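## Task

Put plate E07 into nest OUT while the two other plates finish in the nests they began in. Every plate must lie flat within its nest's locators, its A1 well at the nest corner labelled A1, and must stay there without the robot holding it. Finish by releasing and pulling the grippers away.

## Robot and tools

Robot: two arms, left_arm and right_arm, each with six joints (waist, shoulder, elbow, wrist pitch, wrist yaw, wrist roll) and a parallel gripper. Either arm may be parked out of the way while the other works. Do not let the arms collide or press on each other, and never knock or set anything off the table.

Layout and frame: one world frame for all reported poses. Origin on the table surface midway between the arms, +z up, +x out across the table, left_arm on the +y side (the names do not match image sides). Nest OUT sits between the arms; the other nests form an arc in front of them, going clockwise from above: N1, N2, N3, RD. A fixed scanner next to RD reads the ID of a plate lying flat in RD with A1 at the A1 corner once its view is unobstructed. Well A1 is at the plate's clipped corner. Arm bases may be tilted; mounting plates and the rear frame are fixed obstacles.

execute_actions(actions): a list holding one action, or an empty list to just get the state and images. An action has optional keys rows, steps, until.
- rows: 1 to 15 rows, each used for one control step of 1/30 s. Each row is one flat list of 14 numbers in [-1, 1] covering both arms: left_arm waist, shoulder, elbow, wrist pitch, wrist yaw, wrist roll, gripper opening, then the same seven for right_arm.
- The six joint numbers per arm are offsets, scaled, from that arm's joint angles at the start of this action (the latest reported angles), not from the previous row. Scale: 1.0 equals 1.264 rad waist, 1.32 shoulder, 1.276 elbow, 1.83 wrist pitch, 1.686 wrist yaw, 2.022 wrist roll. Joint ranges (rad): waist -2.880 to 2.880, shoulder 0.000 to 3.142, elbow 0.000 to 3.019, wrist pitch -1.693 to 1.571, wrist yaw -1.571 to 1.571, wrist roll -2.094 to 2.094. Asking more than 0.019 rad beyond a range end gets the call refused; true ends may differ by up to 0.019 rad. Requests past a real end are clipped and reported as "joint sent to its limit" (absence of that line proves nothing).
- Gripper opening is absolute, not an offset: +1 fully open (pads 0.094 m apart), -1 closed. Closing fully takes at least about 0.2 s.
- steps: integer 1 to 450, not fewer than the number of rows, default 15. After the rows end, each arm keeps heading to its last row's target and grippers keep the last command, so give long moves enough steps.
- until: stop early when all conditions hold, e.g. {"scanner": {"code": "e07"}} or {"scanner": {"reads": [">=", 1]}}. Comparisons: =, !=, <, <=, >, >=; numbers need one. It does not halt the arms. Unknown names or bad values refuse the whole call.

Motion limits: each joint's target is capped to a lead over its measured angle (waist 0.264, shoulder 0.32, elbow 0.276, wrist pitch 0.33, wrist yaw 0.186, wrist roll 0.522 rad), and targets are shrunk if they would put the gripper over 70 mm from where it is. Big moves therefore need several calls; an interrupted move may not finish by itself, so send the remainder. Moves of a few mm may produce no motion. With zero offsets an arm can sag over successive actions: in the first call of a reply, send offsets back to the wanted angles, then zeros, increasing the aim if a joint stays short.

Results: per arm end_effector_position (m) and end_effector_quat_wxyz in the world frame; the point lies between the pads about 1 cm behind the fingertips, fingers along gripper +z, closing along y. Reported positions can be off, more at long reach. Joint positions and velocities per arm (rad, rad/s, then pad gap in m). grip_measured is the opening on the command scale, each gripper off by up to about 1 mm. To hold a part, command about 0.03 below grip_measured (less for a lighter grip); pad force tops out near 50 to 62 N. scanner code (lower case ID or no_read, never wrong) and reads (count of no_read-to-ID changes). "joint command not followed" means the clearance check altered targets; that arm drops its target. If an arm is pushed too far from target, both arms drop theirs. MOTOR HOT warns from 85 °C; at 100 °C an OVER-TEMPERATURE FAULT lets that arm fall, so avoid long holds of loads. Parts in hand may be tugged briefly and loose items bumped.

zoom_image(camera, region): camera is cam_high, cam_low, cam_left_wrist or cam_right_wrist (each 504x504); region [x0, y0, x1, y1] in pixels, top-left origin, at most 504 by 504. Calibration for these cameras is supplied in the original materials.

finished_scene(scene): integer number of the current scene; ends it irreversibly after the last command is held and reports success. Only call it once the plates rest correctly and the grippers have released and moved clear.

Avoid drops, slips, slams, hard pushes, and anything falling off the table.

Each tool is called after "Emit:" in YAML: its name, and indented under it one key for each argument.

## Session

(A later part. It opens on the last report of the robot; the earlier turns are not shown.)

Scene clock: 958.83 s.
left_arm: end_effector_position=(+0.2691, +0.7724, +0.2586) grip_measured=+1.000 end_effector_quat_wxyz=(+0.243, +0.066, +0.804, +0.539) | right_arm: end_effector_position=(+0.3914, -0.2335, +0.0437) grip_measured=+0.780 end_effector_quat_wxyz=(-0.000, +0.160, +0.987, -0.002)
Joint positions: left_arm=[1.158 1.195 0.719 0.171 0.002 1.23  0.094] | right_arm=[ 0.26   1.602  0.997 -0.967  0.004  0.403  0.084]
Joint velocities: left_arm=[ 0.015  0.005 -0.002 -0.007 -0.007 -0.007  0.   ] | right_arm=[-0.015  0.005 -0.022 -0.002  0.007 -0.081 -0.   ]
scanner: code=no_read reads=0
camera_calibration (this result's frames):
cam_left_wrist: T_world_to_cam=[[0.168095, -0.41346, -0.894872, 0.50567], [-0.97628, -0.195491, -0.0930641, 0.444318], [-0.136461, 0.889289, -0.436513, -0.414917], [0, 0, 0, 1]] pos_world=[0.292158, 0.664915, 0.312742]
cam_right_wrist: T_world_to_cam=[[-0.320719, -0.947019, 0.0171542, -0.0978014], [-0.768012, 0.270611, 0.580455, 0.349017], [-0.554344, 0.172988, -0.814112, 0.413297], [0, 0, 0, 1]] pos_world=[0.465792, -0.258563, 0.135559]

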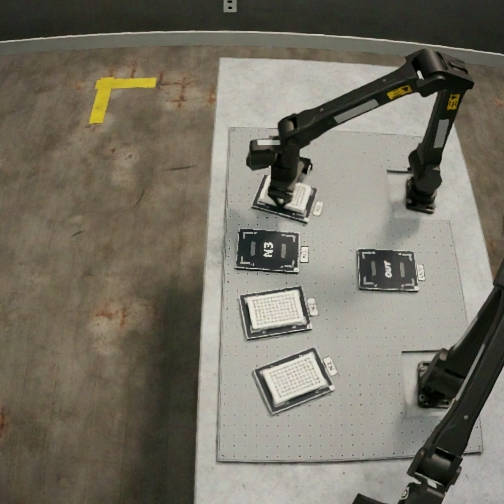

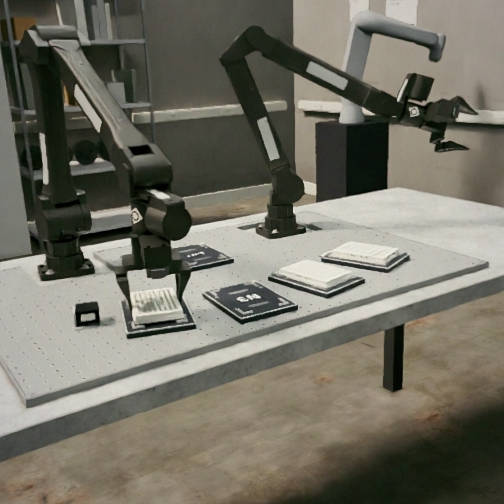

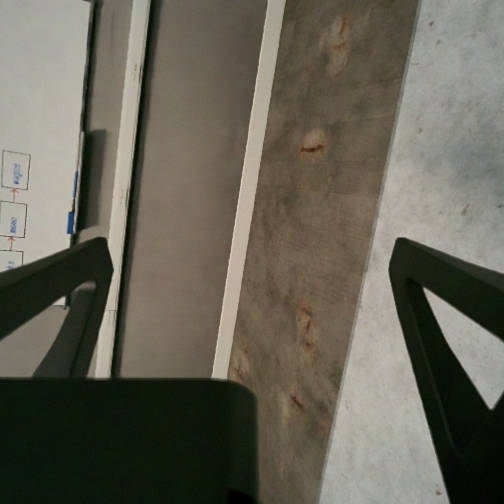

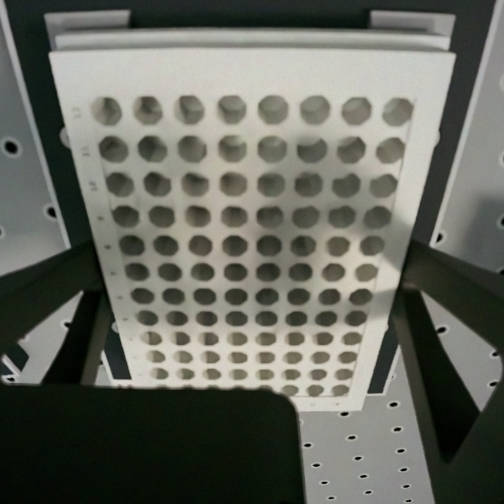

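Emit:
execute_actions:
  actions:
    - {"rows": [ [0.002,0.004,0.025,0.015,0,0,1, 0.010,0.010,-0.005,0.005,0,0.004,0.745], [0.002,0.004,0.025,0.015,0,0,1, 0.012,0.004,-0.005,0.005,0,0.004,0.745], [0.002,0.004,0.025,0.015,0,0,1, 0.0130,-0.002,-0.006,0.005,0,0.004,0.745], [0.002,0.004,0.025,0.015,0,0,1, 0.0130,-0.005,-0.007,0.005,0,0.004,0.745], [0.002,0.004,0.025,0.015,0,0,1, 0.0120,-0.007,-0.008,0.005,0,0.004,0.745], [0.002,0.004,0.025,0.015,0,0,1, 0.0102,-0.009,-0.0086,0.005,0,0.004,0.745] ], "steps": 16}

Scene clock: 1042.33 s.
left_arm: end_effector_position=(+0.2691, +0.7724, +0.2586) grip_measured=+1.000 end_effector_quat_wxyz=(+0.243, +0.066, +0.804, +0.539) | right_arm: end_effector_position=(+0.3896, -0.2329, +0.0426) grip_measured=+0.780 end_effector_quat_wxyz=(-0.002, +0.159, +0.987, -0.003)
Joint positions: left_arm=[1.158 1.195 0.719 0.171 0.002 1.23  0.094] | right_arm=[ 0.262  1.602  0.993 -0.967  0.004  0.403  0.084]
Joint velocities: left_arm=[-0.005  0.005 -0.022 -0.002  0.007  0.037  0.   ] | right_arm=[-0.015  0.015  0.007  0.007  0.007 -0.051 -0.001]
scanner: code=no_read reads=0
camera_calibration (this result's frames):
cam_left_wrist: T_world_to_cam=[[0.168095, -0.41346, -0.894872, 0.50567], [-0.97628, -0.195491, -0.0930641, 0.444318], [-0.136461, 0.889289, -0.436513, -0.414917], [0, 0, 0, 1]] pos_world=[0.292158, 0.664915, 0.312742]
cam_right_wrist: T_world_to_cam=[[-0.318851, -0.947624, 0.0185157, -0.0986742], [-0.766536, 0.269311, 0.583004, 0.347085], [-0.557455, 0.171699, -0.812258, 0.412175], [0, 0, 0, 1]] pos_world=[0.46436, -0.25775, 0.134267]

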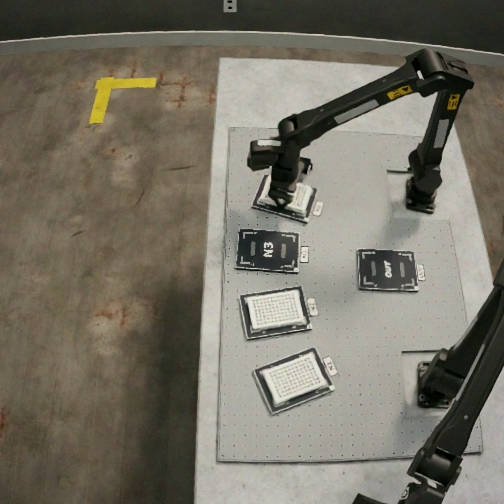

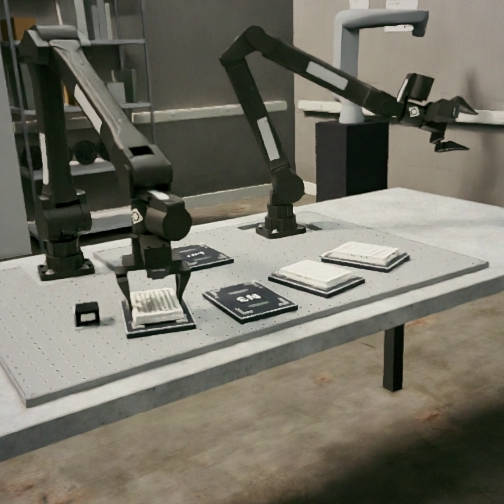

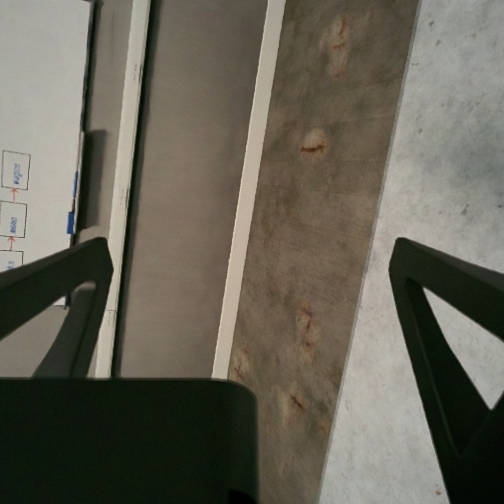

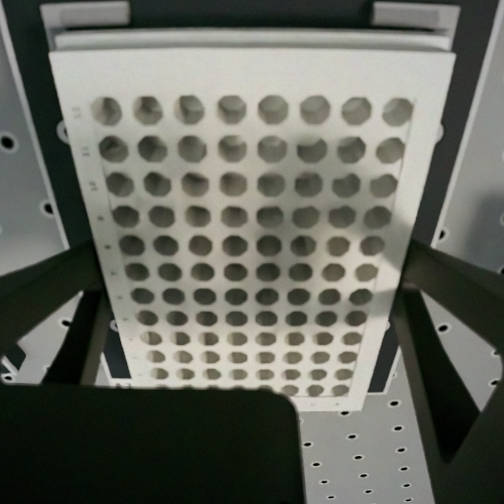

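Emit:
zoom_image:
  camera: "cam_right_wrist"
  region: [0, 0, 170, 170]

Emit:
zoom_image:
  camera: "cam_right_wrist"
  region: [334, 0, 504, 170]

Region (0, 0, 170, 170) of cam_right_wrist's 504x504 image, scaled by 2.965, with more detail than that image has.

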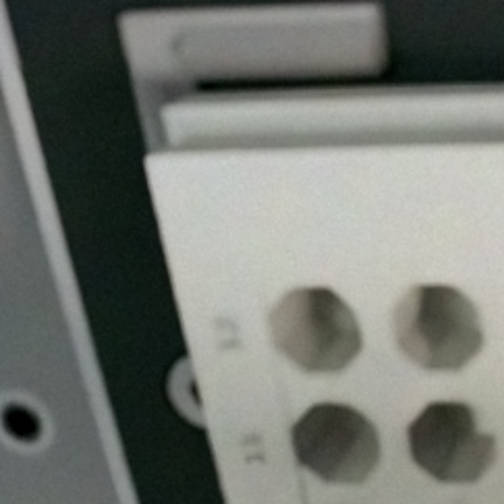

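Region (334, 0, 504, 170) of cam_right_wrist's 504x504 image, scaled by 2.965, with more detail than that image has.

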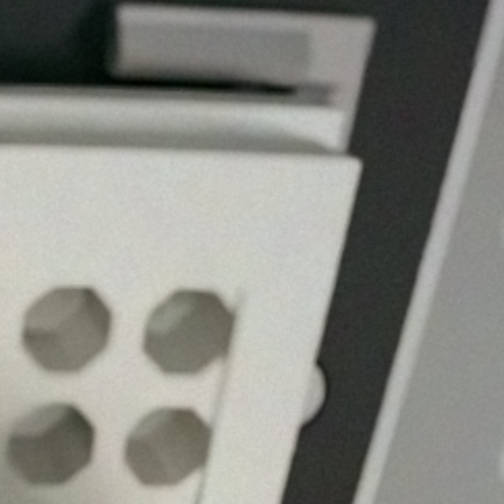

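Emit:
execute_actions:
  actions:
    - {"rows": [ [0.002,0.004,0.025,0.015,0,0,1, 0.006,0.000,-0.005,0.005,0,0.004,0.745], [0.002,0.004,0.025,0.015,0,0,1, 0.006,0.008,-0.005,0.006,0,0.004,0.745], [0.002,0.004,0.025,0.015,0,0,1, 0.006,0.014,-0.0055,0.007,0,0.004,0.745], [0.002,0.004,0.025,0.015,0,0,1, 0.006,0.017,-0.006,0.008,0,0.004,0.745], [0.002,0.004,0.025,0.015,0,0,1, 0.006,0.0185,-0.0068,0.009,0,0.004,0.745], [0.002,0.004,0.025,0.015,0,0,1, 0.006,0.020,-0.0076,0.0102,0,0.004,0.745], [0.002,0.004,0.025,0.015,0,0,1, 0.006,0.021,-0.0083,0.0114,0,0.004,0.745], [0.002,0.004,0.025,0.015,0,0,1, 0.006,0.0217,-0.0089,0.0123,0,0.004,0.745] ], "steps": 18}

Scene clock: 1081.83 s.
left_arm: end_effector_position=(+0.2691, +0.7724, +0.2586) grip_measured=+1.000 end_effector_quat_wxyz=(+0.243, +0.066, +0.804, +0.539) | right_arm: end_effector_position=(+0.3898, -0.2329, +0.0397) grip_measured=+0.780 end_effector_quat_wxyz=(-0.001, +0.159, +0.987, -0.002)
Joint positions: left_arm=[1.158 1.195 0.719 0.171 0.002 1.23  0.094] | right_arm=[ 0.262  1.605  0.988 -0.956  0.004  0.403  0.084]
Joint velocities: left_arm=[-0.005 -0.005 -0.002 -0.002 -0.007  0.022  0.   ] | right_arm=[ 0.005  0.005  0.002  0.007  0.007 -0.022  0.   ]
scanner: code=no_read reads=0
camera_calibration (this result's frames):
cam_left_wrist: T_world_to_cam=[[0.168095, -0.41346, -0.894872, 0.50567], [-0.97628, -0.195491, -0.0930641, 0.444318], [-0.136461, 0.889289, -0.436513, -0.414917], [0, 0, 0, 1]] pos_world=[0.292158, 0.664915, 0.312742]
cam_right_wrist: T_world_to_cam=[[-0.318892, -0.947627, 0.0176081, -0.0985077], [-0.767864, 0.2692, 0.581306, 0.349467], [-0.555601, 0.171853, -0.813495, 0.40924], [0, 0, 0, 1]] pos_world=[0.464304, -0.257755, 0.131502]

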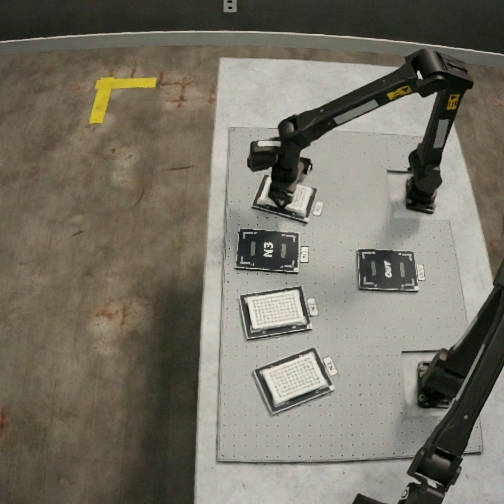

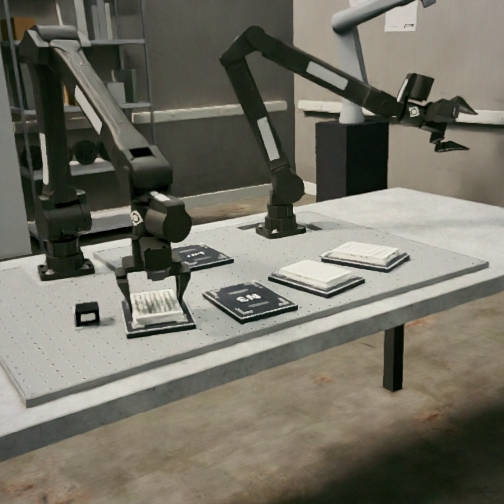

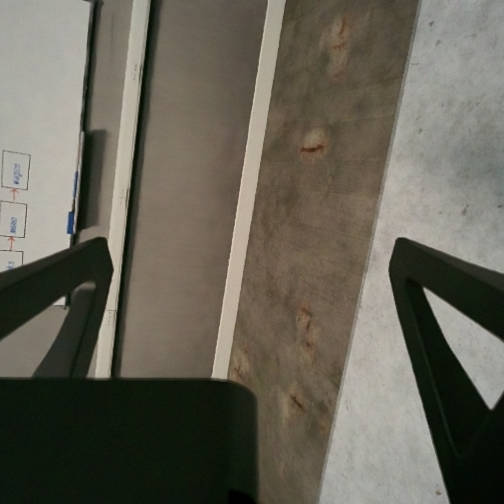

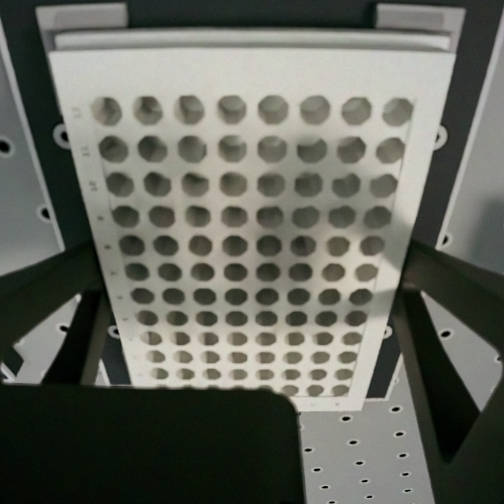

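Emit:
execute_actions:
  actions:
    - {"rows": [ [0.002,0.004,0.025,0.015,0,0,1, 0.004,0.015,-0.004,0.005,0,0.003,0.80], [0.002,0.004,0.025,0.015,0,0,1, 0.004,0.015,-0.004,0.005,0,0.003,0.88], [0.002,0.004,0.025,0.015,0,0,1, 0.004,0.012,-0.002,0.004,0,0.003,0.95], [0.002,0.004,0.025,0.015,0,0,1, 0.004,0.008,0.004,0.002,0,0.003,1], [0.002,0.004,0.025,0.015,0,0,1, 0.004,0.002,0.012,-0.002,0,0.003,1], [0.002,0.004,0.025,0.015,0,0,1, 0.004,-0.004,0.020,-0.007,0,0.003,1], [0.002,0.004,0.025,0.015,0,0,1, 0.004,-0.010,0.027,-0.013,0,0.003,1], [0.002,0.004,0.025,0.015,0,0,1, 0.004,-0.016,0.033,-0.021,0,0.003,1], [0.002,0.004,0.025,0.015,0,0,1, 0.004,-0.022,0.039,-0.029,0,0.003,1], [0.002,0.004,0.025,0.015,0,0,1, 0.004,-0.028,0.044,-0.037,0,0.003,1], [0.002,0.004,0.025,0.015,0,0,1, 0.004,-0.033,0.048,-0.044,0,0.003,1], [0.002,0.004,0.025,0.015,0,0,1, 0.004,-0.037,0.051,-0.049,0,0.003,1], [0.002,0.004,0.025,0.015,0,0,1, 0.004,-0.040,0.054,-0.053,0,0.003,1] ], "steps": 26, "until": {"scanner": {"code": ["!=", "no_read"]}}}

Scene clock: 1096.97 s.
left_arm: end_effector_position=(+0.2691, +0.7724, +0.2586) grip_measured=+1.000 end_effector_quat_wxyz=(+0.243, +0.066, +0.804, +0.539) | right_arm: end_effector_position=(+0.3901, -0.2328, +0.0737) grip_measured=+1.000 end_effector_quat_wxyz=(+0.004, +0.159, +0.987, -0.001)
Joint positions: left_arm=[1.158 1.195 0.719 0.171 0.002 1.23  0.094] | right_arm=[ 0.262  1.549  1.026 -1.04   0.004  0.403  0.094]
Joint velocities: left_arm=[ 0.005 -0.015  0.017 -0.002 -0.037 -0.051  0.   ] | right_arm=[ 0.005 -0.024  0.012 -0.007  0.037 -0.022  0.   ]
scanner: code=e07 reads=1
camera_calibration (this result's frames):
cam_left_wrist: T_world_to_cam=[[0.168095, -0.41346, -0.894872, 0.50567], [-0.97628, -0.195491, -0.0930641, 0.444318], [-0.136461, 0.889289, -0.436513, -0.414917], [0, 0, 0, 1]] pos_world=[0.292158, 0.664915, 0.312742]
cam_right_wrist: T_world_to_cam=[[-0.319037, -0.947639, 0.0139767, -0.0986591], [-0.773136, 0.268761, 0.57448, 0.332402], [-0.548157, 0.172474, -0.818399, 0.434665], [0, 0, 0, 1]] pos_world=[0.46378, -0.257798, 0.16615]

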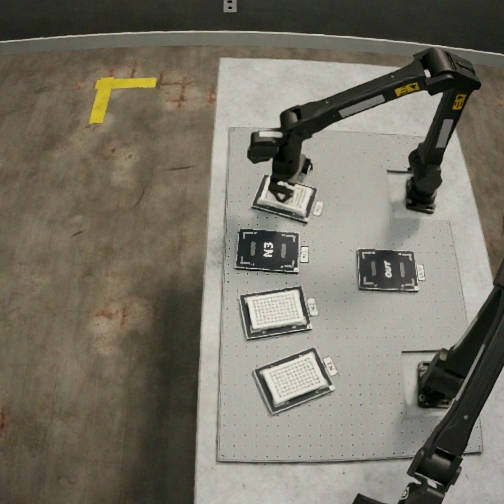

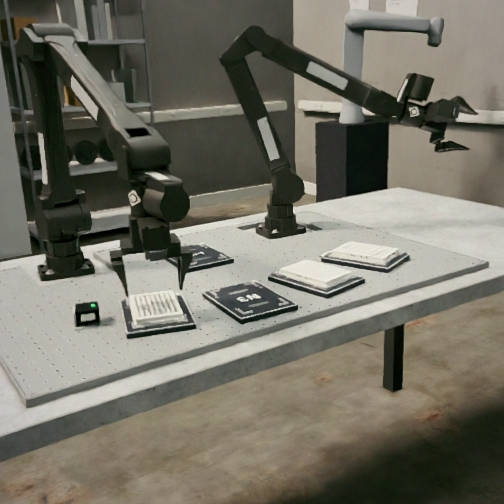

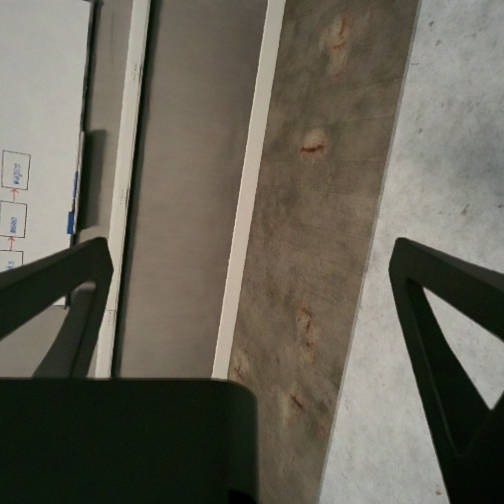

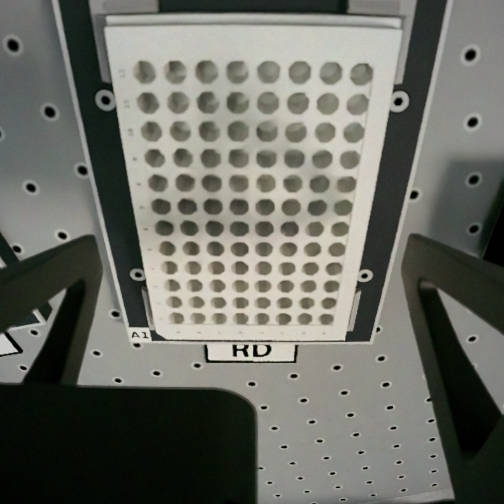

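Emit:
execute_actions:
  actions:
    - {"rows": [ [0.002,0.004,0.025,0.015,0,0,1, 0.003,0.008,0.010,0.000,0,0.003,1], [0.002,0.004,0.025,0.015,0,0,1, 0.003,0.017,-0.004,0.007,0,0.003,1], [0.002,0.004,0.025,0.015,0,0,1, 0.003,0.022,-0.009,0.012,0,0.003,1], [0.002,0.004,0.025,0.015,0,0,1, 0.003,0.028,-0.013,0.019,0,0.003,1], [0.002,0.004,0.025,0.015,0,0,1, 0.003,0.034,-0.018,0.026,0,0.003,1], [0.002,0.004,0.025,0.015,0,0,1, 0.003,0.040,-0.023,0.033,0,0.003,1], [0.002,0.004,0.025,0.015,0,0,1, 0.003,0.046,-0.027,0.040,0,0.003,1], [0.002,0.004,0.025,0.015,0,0,1, 0.003,0.051,-0.031,0.046,0,0.003,1], [0.002,0.004,0.025,0.015,0,0,1, 0.003,0.055,-0.034,0.051,0,0.003,1], [0.002,0.004,0.025,0.015,0,0,1, 0.003,0.058,-0.0362,0.054,0,0.003,1], [0.002,0.004,0.025,0.015,0,0,1, 0.003,0.0601,-0.0378,0.056,0,0.003,1] ], "steps": 20}

Scene clock: 1123.23 s.
left_arm: end_effector_position=(+0.2691, +0.7724, +0.2586) grip_measured=+1.000 end_effector_quat_wxyz=(+0.243, +0.066, +0.804, +0.539) | right_arm: end_effector_position=(+0.3895, -0.2329, +0.0369) grip_measured=+1.000 end_effector_quat_wxyz=(-0.001, +0.160, +0.987, -0.001)
Joint positions: left_arm=[1.158 1.195 0.719 0.171 0.002 1.23  0.094] | right_arm=[ 0.261  1.609  0.984 -0.948  0.002  0.404  0.094]
Joint velocities: left_arm=[-0.005 -0.005  0.002  0.007  0.007 -0.022  0.   ] | right_arm=[-0.005 -0.015  0.002  0.022 -0.037 -0.007  0.   ]
scanner: code=no_read reads=1
camera_calibration (this result's frames):
cam_left_wrist: T_world_to_cam=[[0.168095, -0.41346, -0.894872, 0.50567], [-0.97628, -0.195491, -0.0930641, 0.444318], [-0.136461, 0.889289, -0.436513, -0.414917], [0, 0, 0, 1]] pos_world=[0.292158, 0.664915, 0.312742]
cam_right_wrist: T_world_to_cam=[[-0.321068, -0.94692, 0.0160577, -0.0975383], [-0.767396, 0.270059, 0.581524, 0.350935], [-0.554994, 0.174386, -0.81337, 0.407184], [0, 0, 0, 1]] pos_world=[0.463974, -0.258142, 0.128681]

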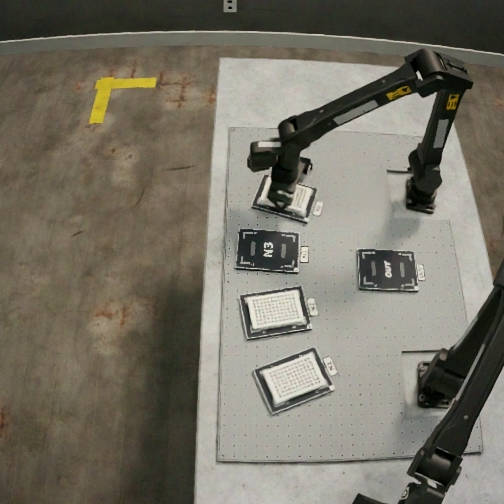

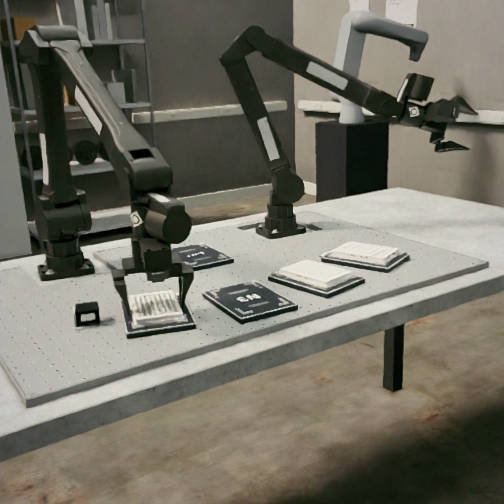

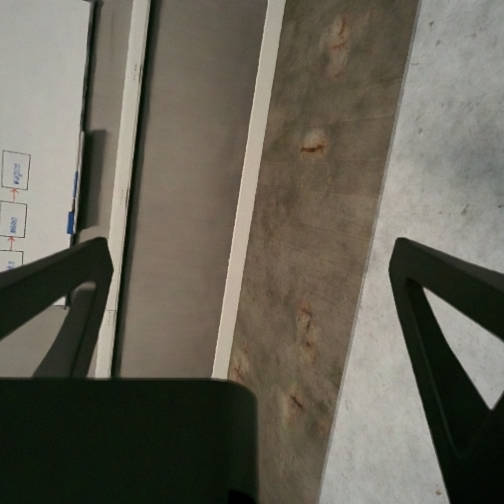

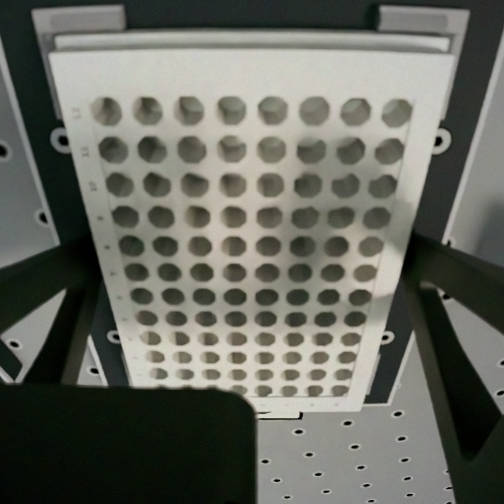

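Emit:
execute_actions:
  actions:
    - {"rows": [ [0.002,0.004,0.025,0.015,0,0,1, 0.003,0.010,-0.004,0.005,0,0.003,0.92], [0.002,0.004,0.025,0.015,0,0,1, 0.003,0.010,-0.004,0.005,0,0.003,0.85], [0.002,0.004,0.025,0.015,0,0,1, 0.003,0.010,-0.004,0.005,0,0.003,0.80], [0.002,0.004,0.025,0.015,0,0,1, 0.003,0.010,-0.004,0.005,0,0.003,0.76], [0.002,0.004,0.025,0.015,0,0,1, 0.003,0.010,-0.004,0.005,0,0.003,0.745] ], "steps": 10}

Scene clock: 1141.87 s.
left_arm: end_effector_position=(+0.2691, +0.7724, +0.2586) grip_measured=+1.000 end_effector_quat_wxyz=(+0.243, +0.066, +0.804, +0.539) | right_arm: end_effector_position=(+0.3895, -0.2329, +0.0369) grip_measured=+0.782 end_effector_quat_wxyz=(-0.001, +0.160, +0.987, -0.001)
Joint positions: left_arm=[1.158 1.195 0.719 0.171 0.002 1.23  0.094] | right_arm=[ 0.261  1.609  0.984 -0.948  0.002  0.404  0.084]
Joint velocities: left_arm=[-0.005 -0.005 -0.012  0.007  0.051  0.022  0.   ] | right_arm=[ 0.005 -0.015  0.002  0.007 -0.037  0.007 -0.001]
scanner: code=no_read reads=1
camera_calibration (this result's frames):
cam_left_wrist: T_world_to_cam=[[0.168095, -0.41346, -0.894872, 0.50567], [-0.97628, -0.195491, -0.0930641, 0.444318], [-0.136461, 0.889289, -0.436513, -0.414917], [0, 0, 0, 1]] pos_world=[0.292158, 0.664915, 0.312742]
cam_right_wrist: T_world_to_cam=[[-0.321068, -0.94692, 0.0160577, -0.0975383], [-0.767396, 0.270059, 0.581524, 0.350935], [-0.554994, 0.174386, -0.81337, 0.407184], [0, 0, 0, 1]] pos_world=[0.463974, -0.258142, 0.128681]

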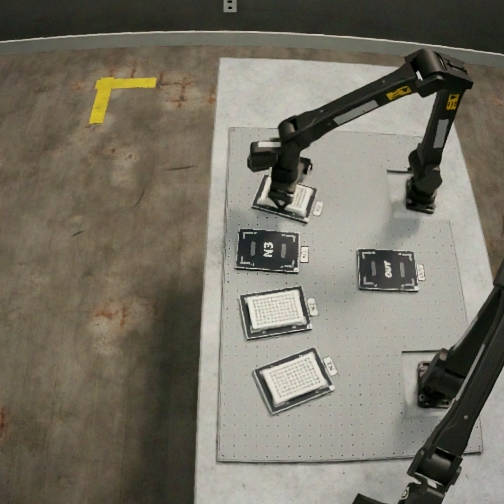

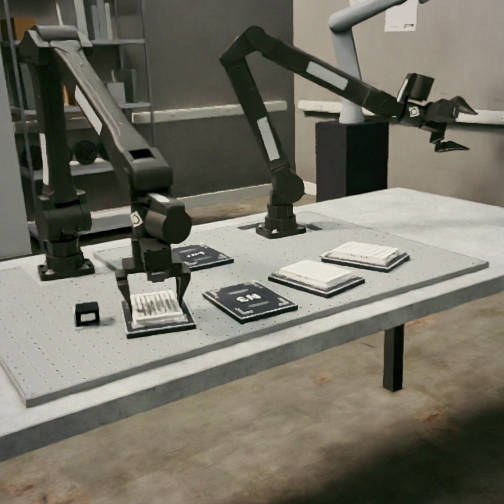

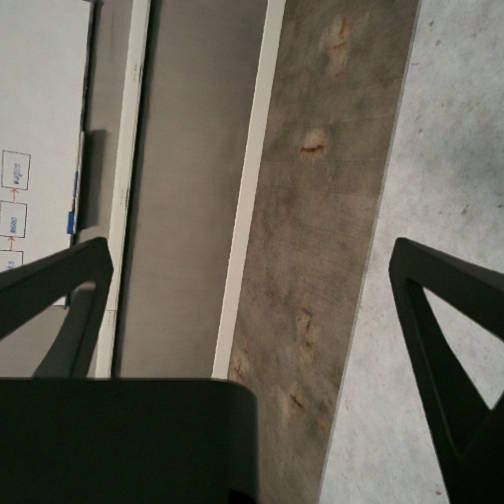

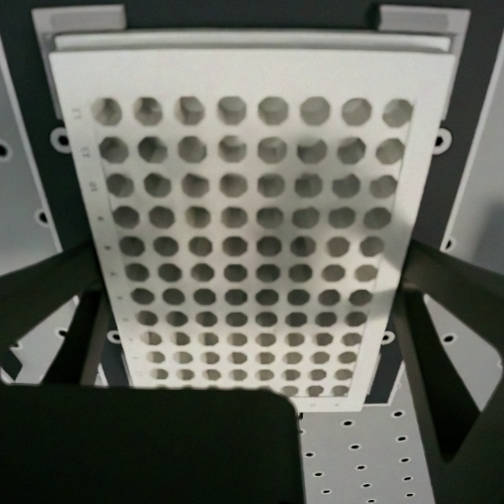

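Emit:
zoom_image:
  camera: "cam_right_wrist"
  region: [0, 0, 170, 170]

Emit:
zoom_image:
  camera: "cam_right_wrist"
  region: [334, 0, 504, 170]

Emit:
zoom_image:
  camera: "cam_high"
  region: [340, 230, 450, 310]

Region (0, 0, 170, 170) of cam_right_wrist's 504x504 image, scaled by 2.965, with more detail than that image has.

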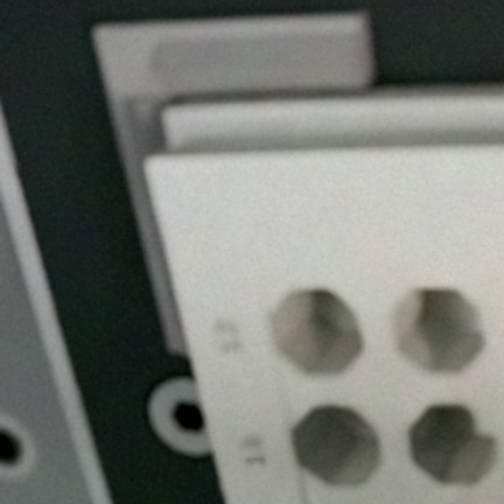

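Region (334, 0, 504, 170) of cam_right_wrist's 504x504 image, scaled by 2.965, with more detail than that image has.

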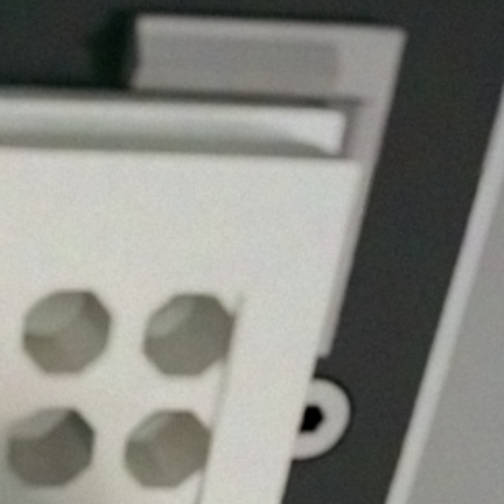

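Region (340, 230, 450, 310) of cam_high's 504x504 image, scaled by 4.582, with more detail than that image has; it fills the top 367 rows of this view, and the rest is white.

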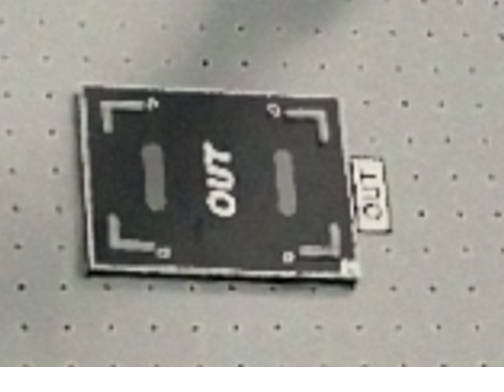

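Emit:
execute_actions:
  actions:
    - {"rows": [ [0.002,0.004,0.025,0.015,0,0,1, 0.003,0.006,0.004,0.002,0,0.003,0.745], [0.002,0.004,0.025,0.015,0,0,1, 0.003,0.001,0.014,-0.003,0,0.003,0.745], [0.002,0.004,0.025,0.015,0,0,1, 0.003,-0.004,0.022,-0.007,0,0.003,0.745], [0.002,0.004,0.025,0.015,0,0,1, 0.003,-0.009,0.028,-0.013,0,0.003,0.745], [0.002,0.004,0.025,0.015,0,0,1, 0.003,-0.015,0.034,-0.021,0,0.003,0.745], [0.002,0.004,0.025,0.015,0,0,1, 0.003,-0.021,0.040,-0.029,0,0.003,0.745], [0.002,0.004,0.025,0.015,0,0,1, 0.003,-0.027,0.045,-0.037,0,0.003,0.745], [0.002,0.004,0.025,0.015,0,0,1, 0.003,-0.033,0.049,-0.044,0,0.003,0.745], [0.002,0.004,0.025,0.015,0,0,1, 0.003,-0.037,0.052,-0.049,0,0.003,0.745], [0.002,0.004,0.025,0.015,0,0,1, 0.003,-0.040,0.054,-0.053,0,0.003,0.745] ], "steps": 16}

Scene clock: 1215.43 s.
left_arm: end_effector_position=(+0.2691, +0.7724, +0.2586) grip_measured=+1.000 end_effector_quat_wxyz=(+0.243, +0.066, +0.804, +0.539) | right_arm: end_effector_position=(+0.3879, -0.2331, +0.0684) grip_measured=+0.782 end_effector_quat_wxyz=(+0.000, +0.160, +0.987, -0.001)
Joint positions: left_arm=[1.158 1.195 0.719 0.171 0.002 1.23  0.094] | right_arm=[ 0.261  1.555  1.017 -1.032  0.002  0.404  0.084]
Joint velocities: left_arm=[-0.015 -0.005 -0.017  0.002 -0.022 -0.037  0.   ] | right_arm=[ 0.015 -0.034  0.046 -0.002 -0.007  0.066  0.002]
scanner: code=no_read reads=1
camera_calibration (this result's frames):
cam_left_wrist: T_world_to_cam=[[0.168095, -0.41346, -0.894872, 0.50567], [-0.97628, -0.195491, -0.0930641, 0.444318], [-0.136461, 0.889289, -0.436513, -0.414917], [0, 0, 0, 1]] pos_world=[0.292158, 0.664915, 0.312742]
cam_right_wrist: T_world_to_cam=[[-0.321104, -0.946923, 0.0151468, -0.0985992], [-0.768721, 0.26995, 0.579823, 0.332037], [-0.553137, 0.17454, -0.814601, 0.431364], [0, 0, 0, 1]] pos_world=[0.462186, -0.258289, 0.160361]

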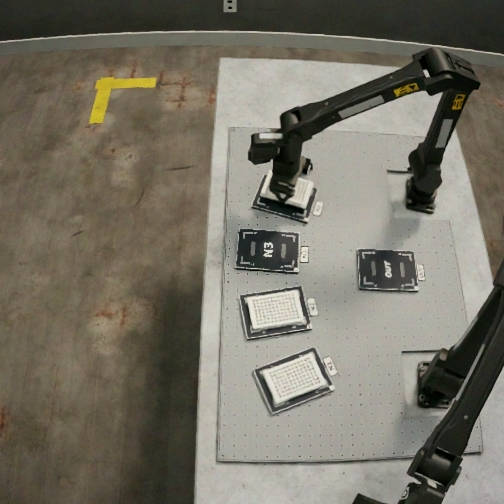

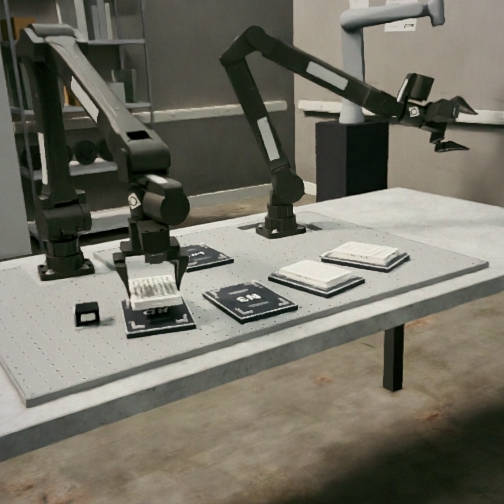

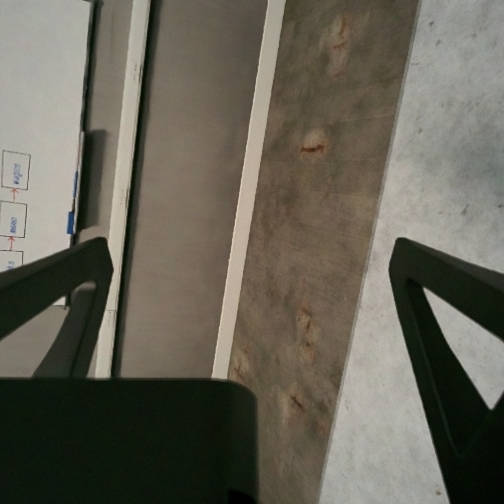

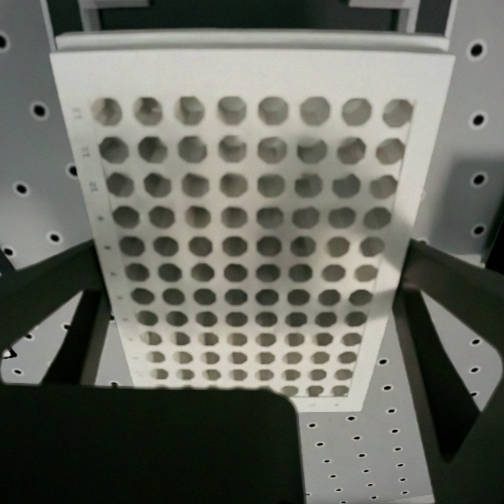

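Emit:
execute_actions:
  actions:
    - {"rows": [ [0.002,0.004,0.025,0.015,0,0,1, 0.020,-0.010,0.015,-0.003,0,0.010,0.745], [0.002,0.004,0.025,0.015,0,0,1, 0.050,-0.022,0.000,0.002,0,0.025,0.745], [0.002,0.004,0.025,0.015,0,0,1, 0.095,-0.038,-0.018,0.006,0,0.046,0.745], [0.002,0.004,0.025,0.015,0,0,1, 0.150,-0.056,-0.038,0.008,0,0.072,0.745], [0.002,0.004,0.025,0.015,0,0,1, 0.210,-0.075,-0.058,0.010,0,0.100,0.745], [0.002,0.004,0.025,0.015,0,0,1, 0.275,-0.095,-0.080,0.011,0,0.130,0.745], [0.002,0.004,0.025,0.015,0,0,1, 0.345,-0.115,-0.102,0.012,0,0.162,0.745], [0.002,0.004,0.025,0.015,0,0,1, 0.415,-0.134,-0.124,0.013,0,0.195,0.745], [0.002,0.004,0.025,0.015,0,0,1, 0.485,-0.152,-0.146,0.014,0,0.228,0.745], [0.002,0.004,0.025,0.015,0,0,1, 0.555,-0.168,-0.167,0.015,0,0.260,0.745], [0.002,0.004,0.025,0.015,0,0,1, 0.620,-0.182,-0.186,0.016,0,0.291,0.745], [0.002,0.004,0.025,0.015,0,0,1, 0.680,-0.193,-0.203,0.017,0,0.319,0.745], [0.002,0.004,0.025,0.015,0,0,1, 0.730,-0.201,-0.217,0.0175,0,0.343,0.745], [0.002,0.004,0.025,0.015,0,0,1, 0.768,-0.206,-0.226,0.0178,0,0.361,0.745], [0.002,0.004,0.025,0.015,0,0,1, 0.7882,-0.2083,-0.2314,0.0178,0,0.3701,0.745] ], "steps": 45}

Scene clock: 1245.60 s.
left_arm: end_effector_position=(+0.2691, +0.7724, +0.2586) grip_measured=+1.000 end_effector_quat_wxyz=(+0.243, +0.066, +0.804, +0.539) | right_arm: end_effector_position=(+0.1202, +0.0034, +0.0646) grip_measured=+0.782 end_effector_quat_wxyz=(-0.000, +0.029, +1.000, +0.001)
Joint positions: left_arm=[1.158 1.195 0.719 0.171 0.002 1.23  0.094] | right_arm=[ 1.263  1.287  0.728 -1.01  -0.001  1.143  0.084]
Joint velocities: left_arm=[-0.005 -0.005 -0.002  0.007  0.022 -0.051  0.   ] | right_arm=[-0.015 -0.015 -0.012  0.002 -0.007 -0.007  0.001]
scanner: code=no_read reads=1
camera_calibration (this result's frames):
cam_left_wrist: T_world_to_cam=[[0.168095, -0.41346, -0.894872, 0.50567], [-0.97628, -0.195491, -0.0930641, 0.444318], [-0.136461, 0.889289, -0.436513, -0.414917], [0, 0, 0, 1]] pos_world=[0.292158, 0.664915, 0.312742]
cam_right_wrist: T_world_to_cam=[[-0.0632672, -0.997932, 0.0113498, 0.00885744], [-0.811801, 0.0580751, 0.581039, 0.0704432], [-0.580496, 0.0275469, -0.813797, 0.242634], [0, 0, 0, 1]] pos_world=[0.198594, -0.00193569, 0.156424]

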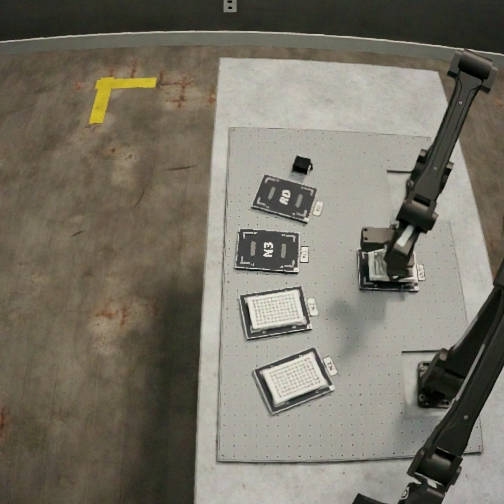

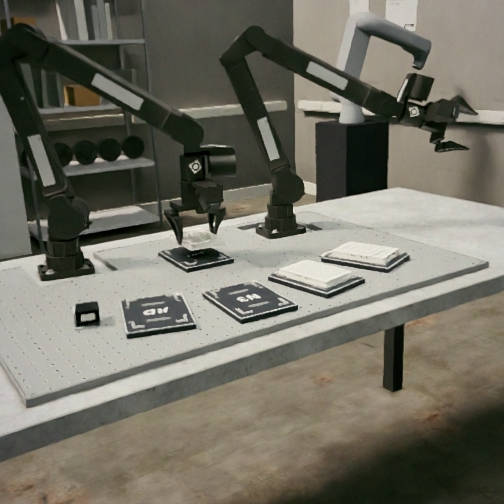

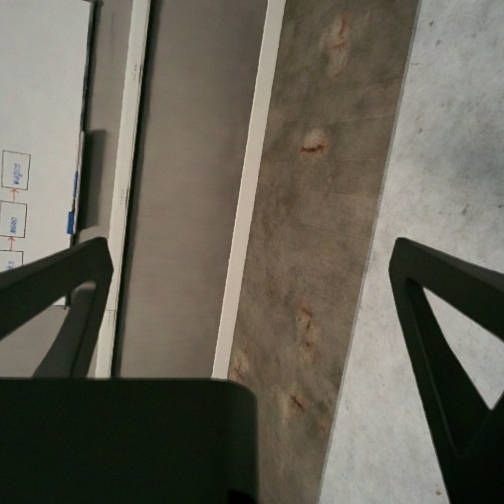

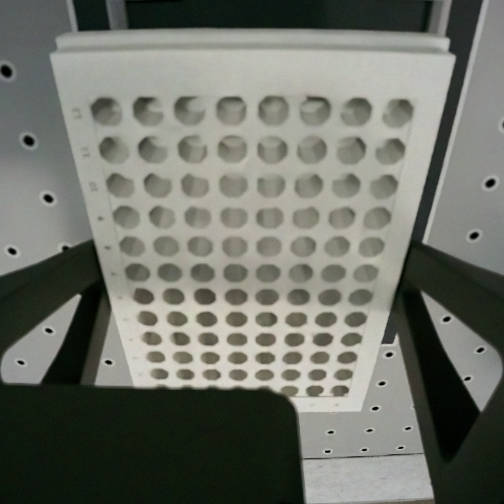

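Emit:
zoom_image:
  camera: "cam_right_wrist"
  region: [0, 0, 504, 100]

Emit:
zoom_image:
  camera: "cam_right_wrist"
  region: [340, 0, 504, 360]

Emit:
zoom_image:
  camera: "cam_high"
  region: [330, 210, 450, 310]

Region (0, 0, 504, 100) of cam_right_wrist's 504x504 image, scaled by 1.000; it fills the top 100 rows of this view, and the rest is white.

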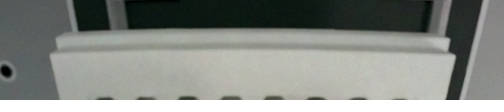

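Region (340, 0, 504, 360) of cam_right_wrist's 504x504 image, scaled by 1.400, with more detail than that image has; it fills the left 230 columns of this view, and the rest is white.

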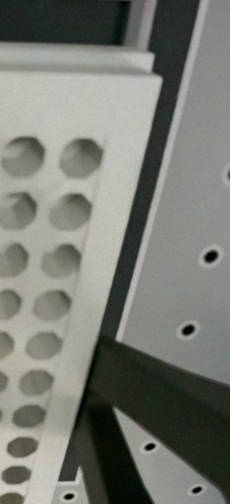

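Region (330, 210, 450, 310) of cam_high's 504x504 image, scaled by 4.200, with more detail than that image has.

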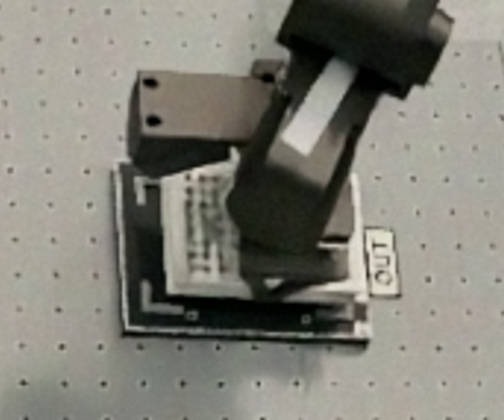

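Emit:
zoom_image:
  camera: "cam_right_wrist"
  region: [40, 0, 200, 60]

Emit:
zoom_image:
  camera: "cam_right_wrist"
  region: [344, 0, 504, 60]

Region (40, 0, 200, 60) of cam_right_wrist's 504x504 image, scaled by 3.150, with more detail than that image has; it fills the top 189 rows of this view, and the rest is white.

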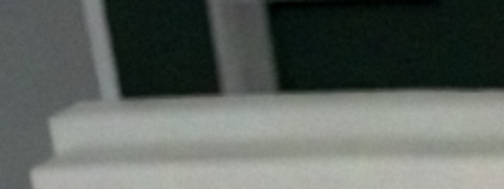

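Region (344, 0, 504, 60) of cam_right_wrist's 504x504 image, scaled by 3.150, with more detail than that image has; it fills the top 189 rows of this view, and the rest is white.

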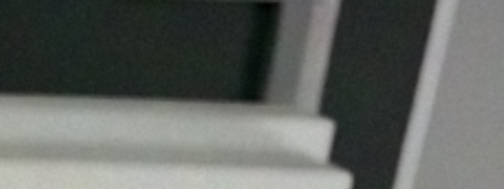

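Emit:
execute_actions:
  actions:
    - {"rows": [ [0.002,0.004,0.025,0.015,0,0,1, -0.004,0.002,-0.005,0.007,0,-0.002,0.745], [0.002,0.004,0.025,0.015,0,0,1, -0.008,0.009,-0.008,0.010,0,-0.005,0.745], [0.002,0.004,0.025,0.015,0,0,1, -0.011,0.014,-0.013,0.014,0,-0.007,0.745], [0.002,0.004,0.025,0.015,0,0,1, -0.014,0.017,-0.018,0.019,0,-0.008,0.745], [0.002,0.004,0.025,0.015,0,0,1, -0.017,0.020,-0.023,0.024,0,-0.009,0.745], [0.002,0.004,0.025,0.015,0,0,1, -0.019,0.022,-0.028,0.029,0,-0.010,0.745], [0.002,0.004,0.025,0.015,0,0,1, -0.021,0.024,-0.032,0.033,0,-0.011,0.745], [0.002,0.004,0.025,0.015,0,0,1, -0.023,0.026,-0.035,0.036,0,-0.012,0.745], [0.002,0.004,0.025,0.015,0,0,1, -0.0242,0.0272,-0.0371,0.0374,0,-0.0122,0.745] ], "steps": 20}

Scene clock: 1319.53 s.
left_arm: end_effector_position=(+0.2691, +0.7724, +0.2586) grip_measured=+1.000 end_effector_quat_wxyz=(+0.243, +0.066, +0.804, +0.539) | right_arm: end_effector_position=(+0.1217, -0.0064, +0.0444) grip_measured=+0.782 end_effector_quat_wxyz=(-0.002, +0.032, +0.999, -0.004)
Joint positions: left_arm=[1.158 1.195 0.719 0.171 0.002 1.23  0.094] | right_arm=[ 1.243  1.309  0.684 -0.954 -0.001  1.128  0.084]
Joint velocities: left_arm=[-0.005 -0.005 -0.012 -0.002 -0.022 -0.022  0.   ] | right_arm=[-0.005 -0.015  0.002  0.002  0.022 -0.022 -0.001]
scanner: code=no_read reads=1
camera_calibration (this result's frames):
cam_left_wrist: T_world_to_cam=[[0.168095, -0.41346, -0.894872, 0.50567], [-0.97628, -0.195491, -0.0930641, 0.444318], [-0.136461, 0.889289, -0.436513, -0.414917], [0, 0, 0, 1]] pos_world=[0.292158, 0.664915, 0.312742]
cam_right_wrist: T_world_to_cam=[[-0.0681395, -0.997469, 0.020327, -0.000463737], [-0.808716, 0.0671536, 0.584354, 0.0834666], [-0.58424, 0.0233788, -0.811244, 0.227628], [0, 0, 0, 1]] pos_world=[0.200458, -0.0113893, 0.135897]

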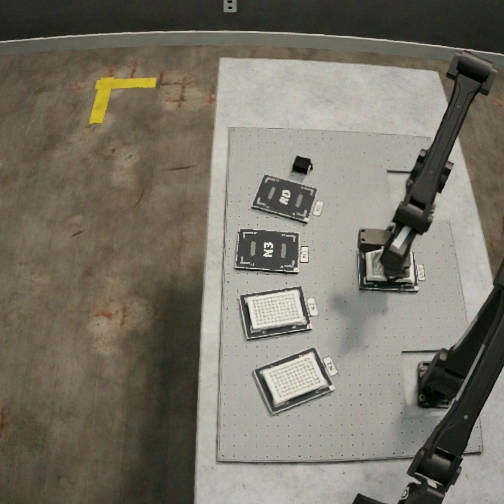

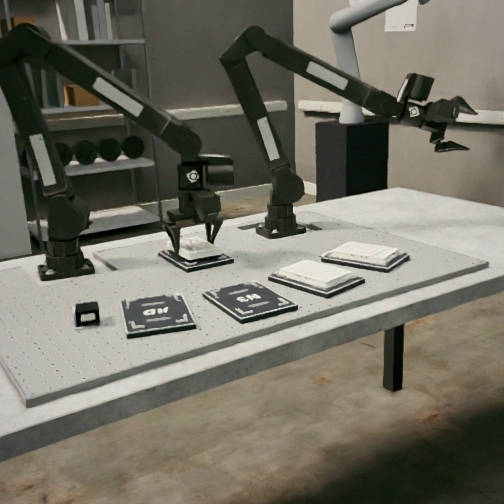

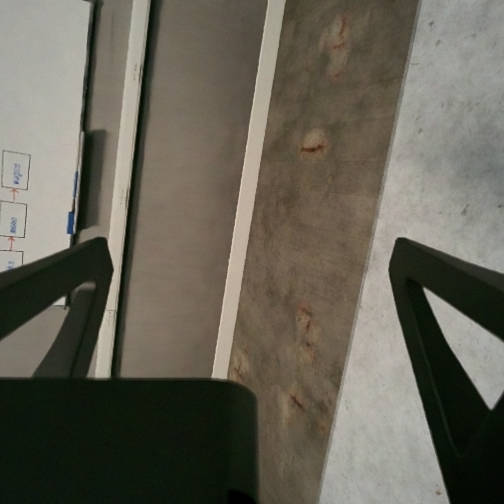

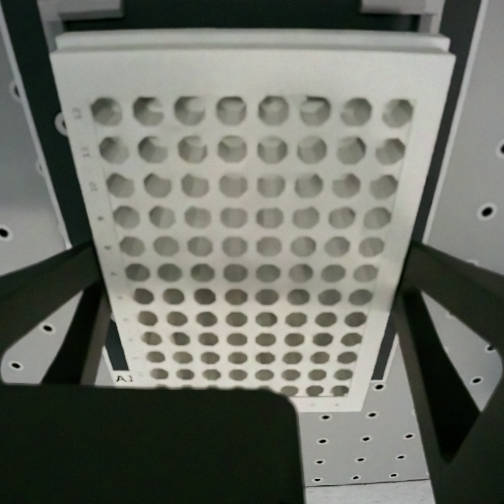

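Emit:
execute_actions:
  actions: []

Scene clock: 1349.87 s.
left_arm: end_effector_position=(+0.2691, +0.7724, +0.2586) grip_measured=+1.000 end_effector_quat_wxyz=(+0.243, +0.066, +0.804, +0.539) | right_arm: end_effector_position=(+0.1217, -0.0064, +0.0444) grip_measured=+0.782 end_effector_quat_wxyz=(-0.002, +0.031, +0.999, -0.004)
Joint positions: left_arm=[1.158 1.195 0.719 0.171 0.002 1.23  0.094] | right_arm=[ 1.243  1.309  0.684 -0.954 -0.001  1.128  0.084]
Joint velocities: left_arm=[ 0.005 -0.005  0.007  0.012 -0.007  0.022  0.   ] | right_arm=[-0.024 -0.015 -0.017  0.007  0.051 -0.125  0.001]
scanner: code=no_read reads=1
camera_calibration (this result's frames):
cam_left_wrist: T_world_to_cam=[[0.168095, -0.41346, -0.894872, 0.50567], [-0.97628, -0.195491, -0.0930641, 0.444318], [-0.136461, 0.889289, -0.436513, -0.414917], [0, 0, 0, 1]] pos_world=[0.292158, 0.664915, 0.312742]
cam_right_wrist: T_world_to_cam=[[-0.0677589, -0.997495, 0.0203253, -0.000510138], [-0.80874, 0.066844, 0.584356, 0.0834675], [-0.584251, 0.0231575, -0.811243, 0.227628], [0, 0, 0, 1]] pos_world=[0.200461, -0.0113594, 0.135897]

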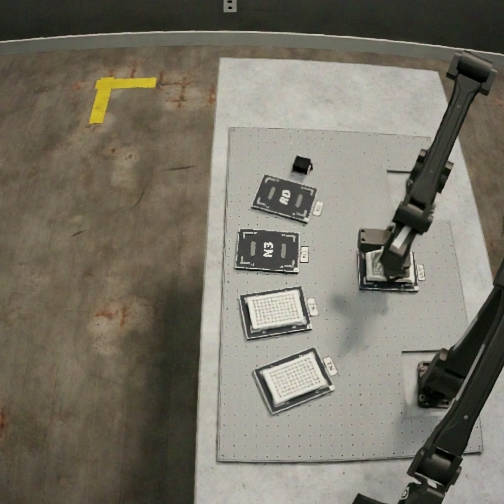

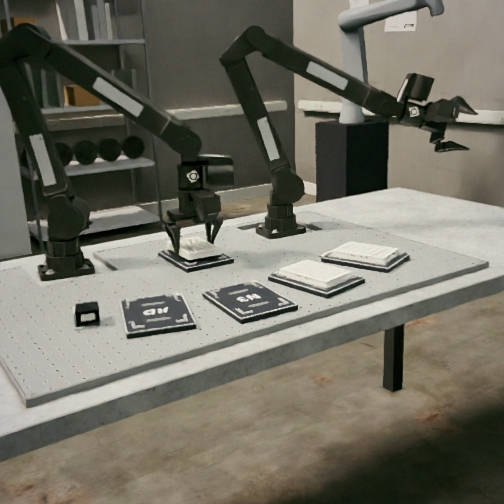

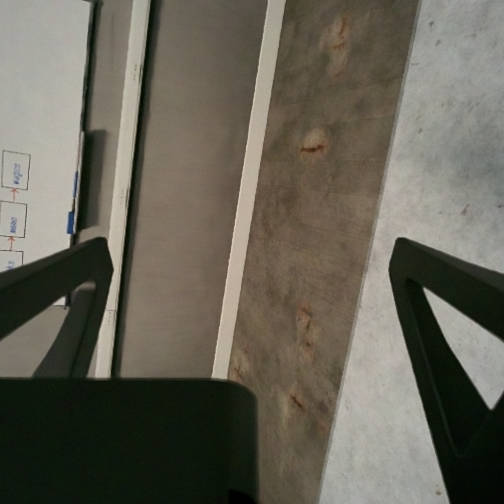

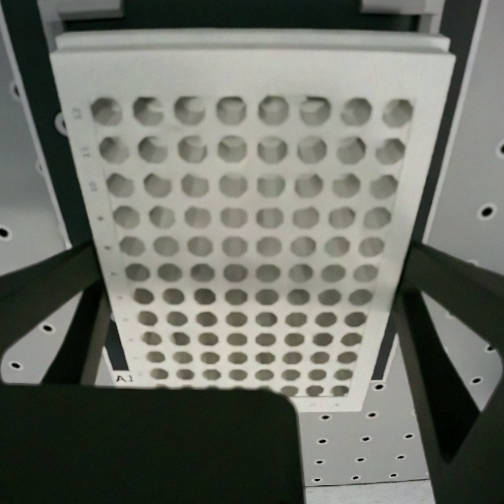

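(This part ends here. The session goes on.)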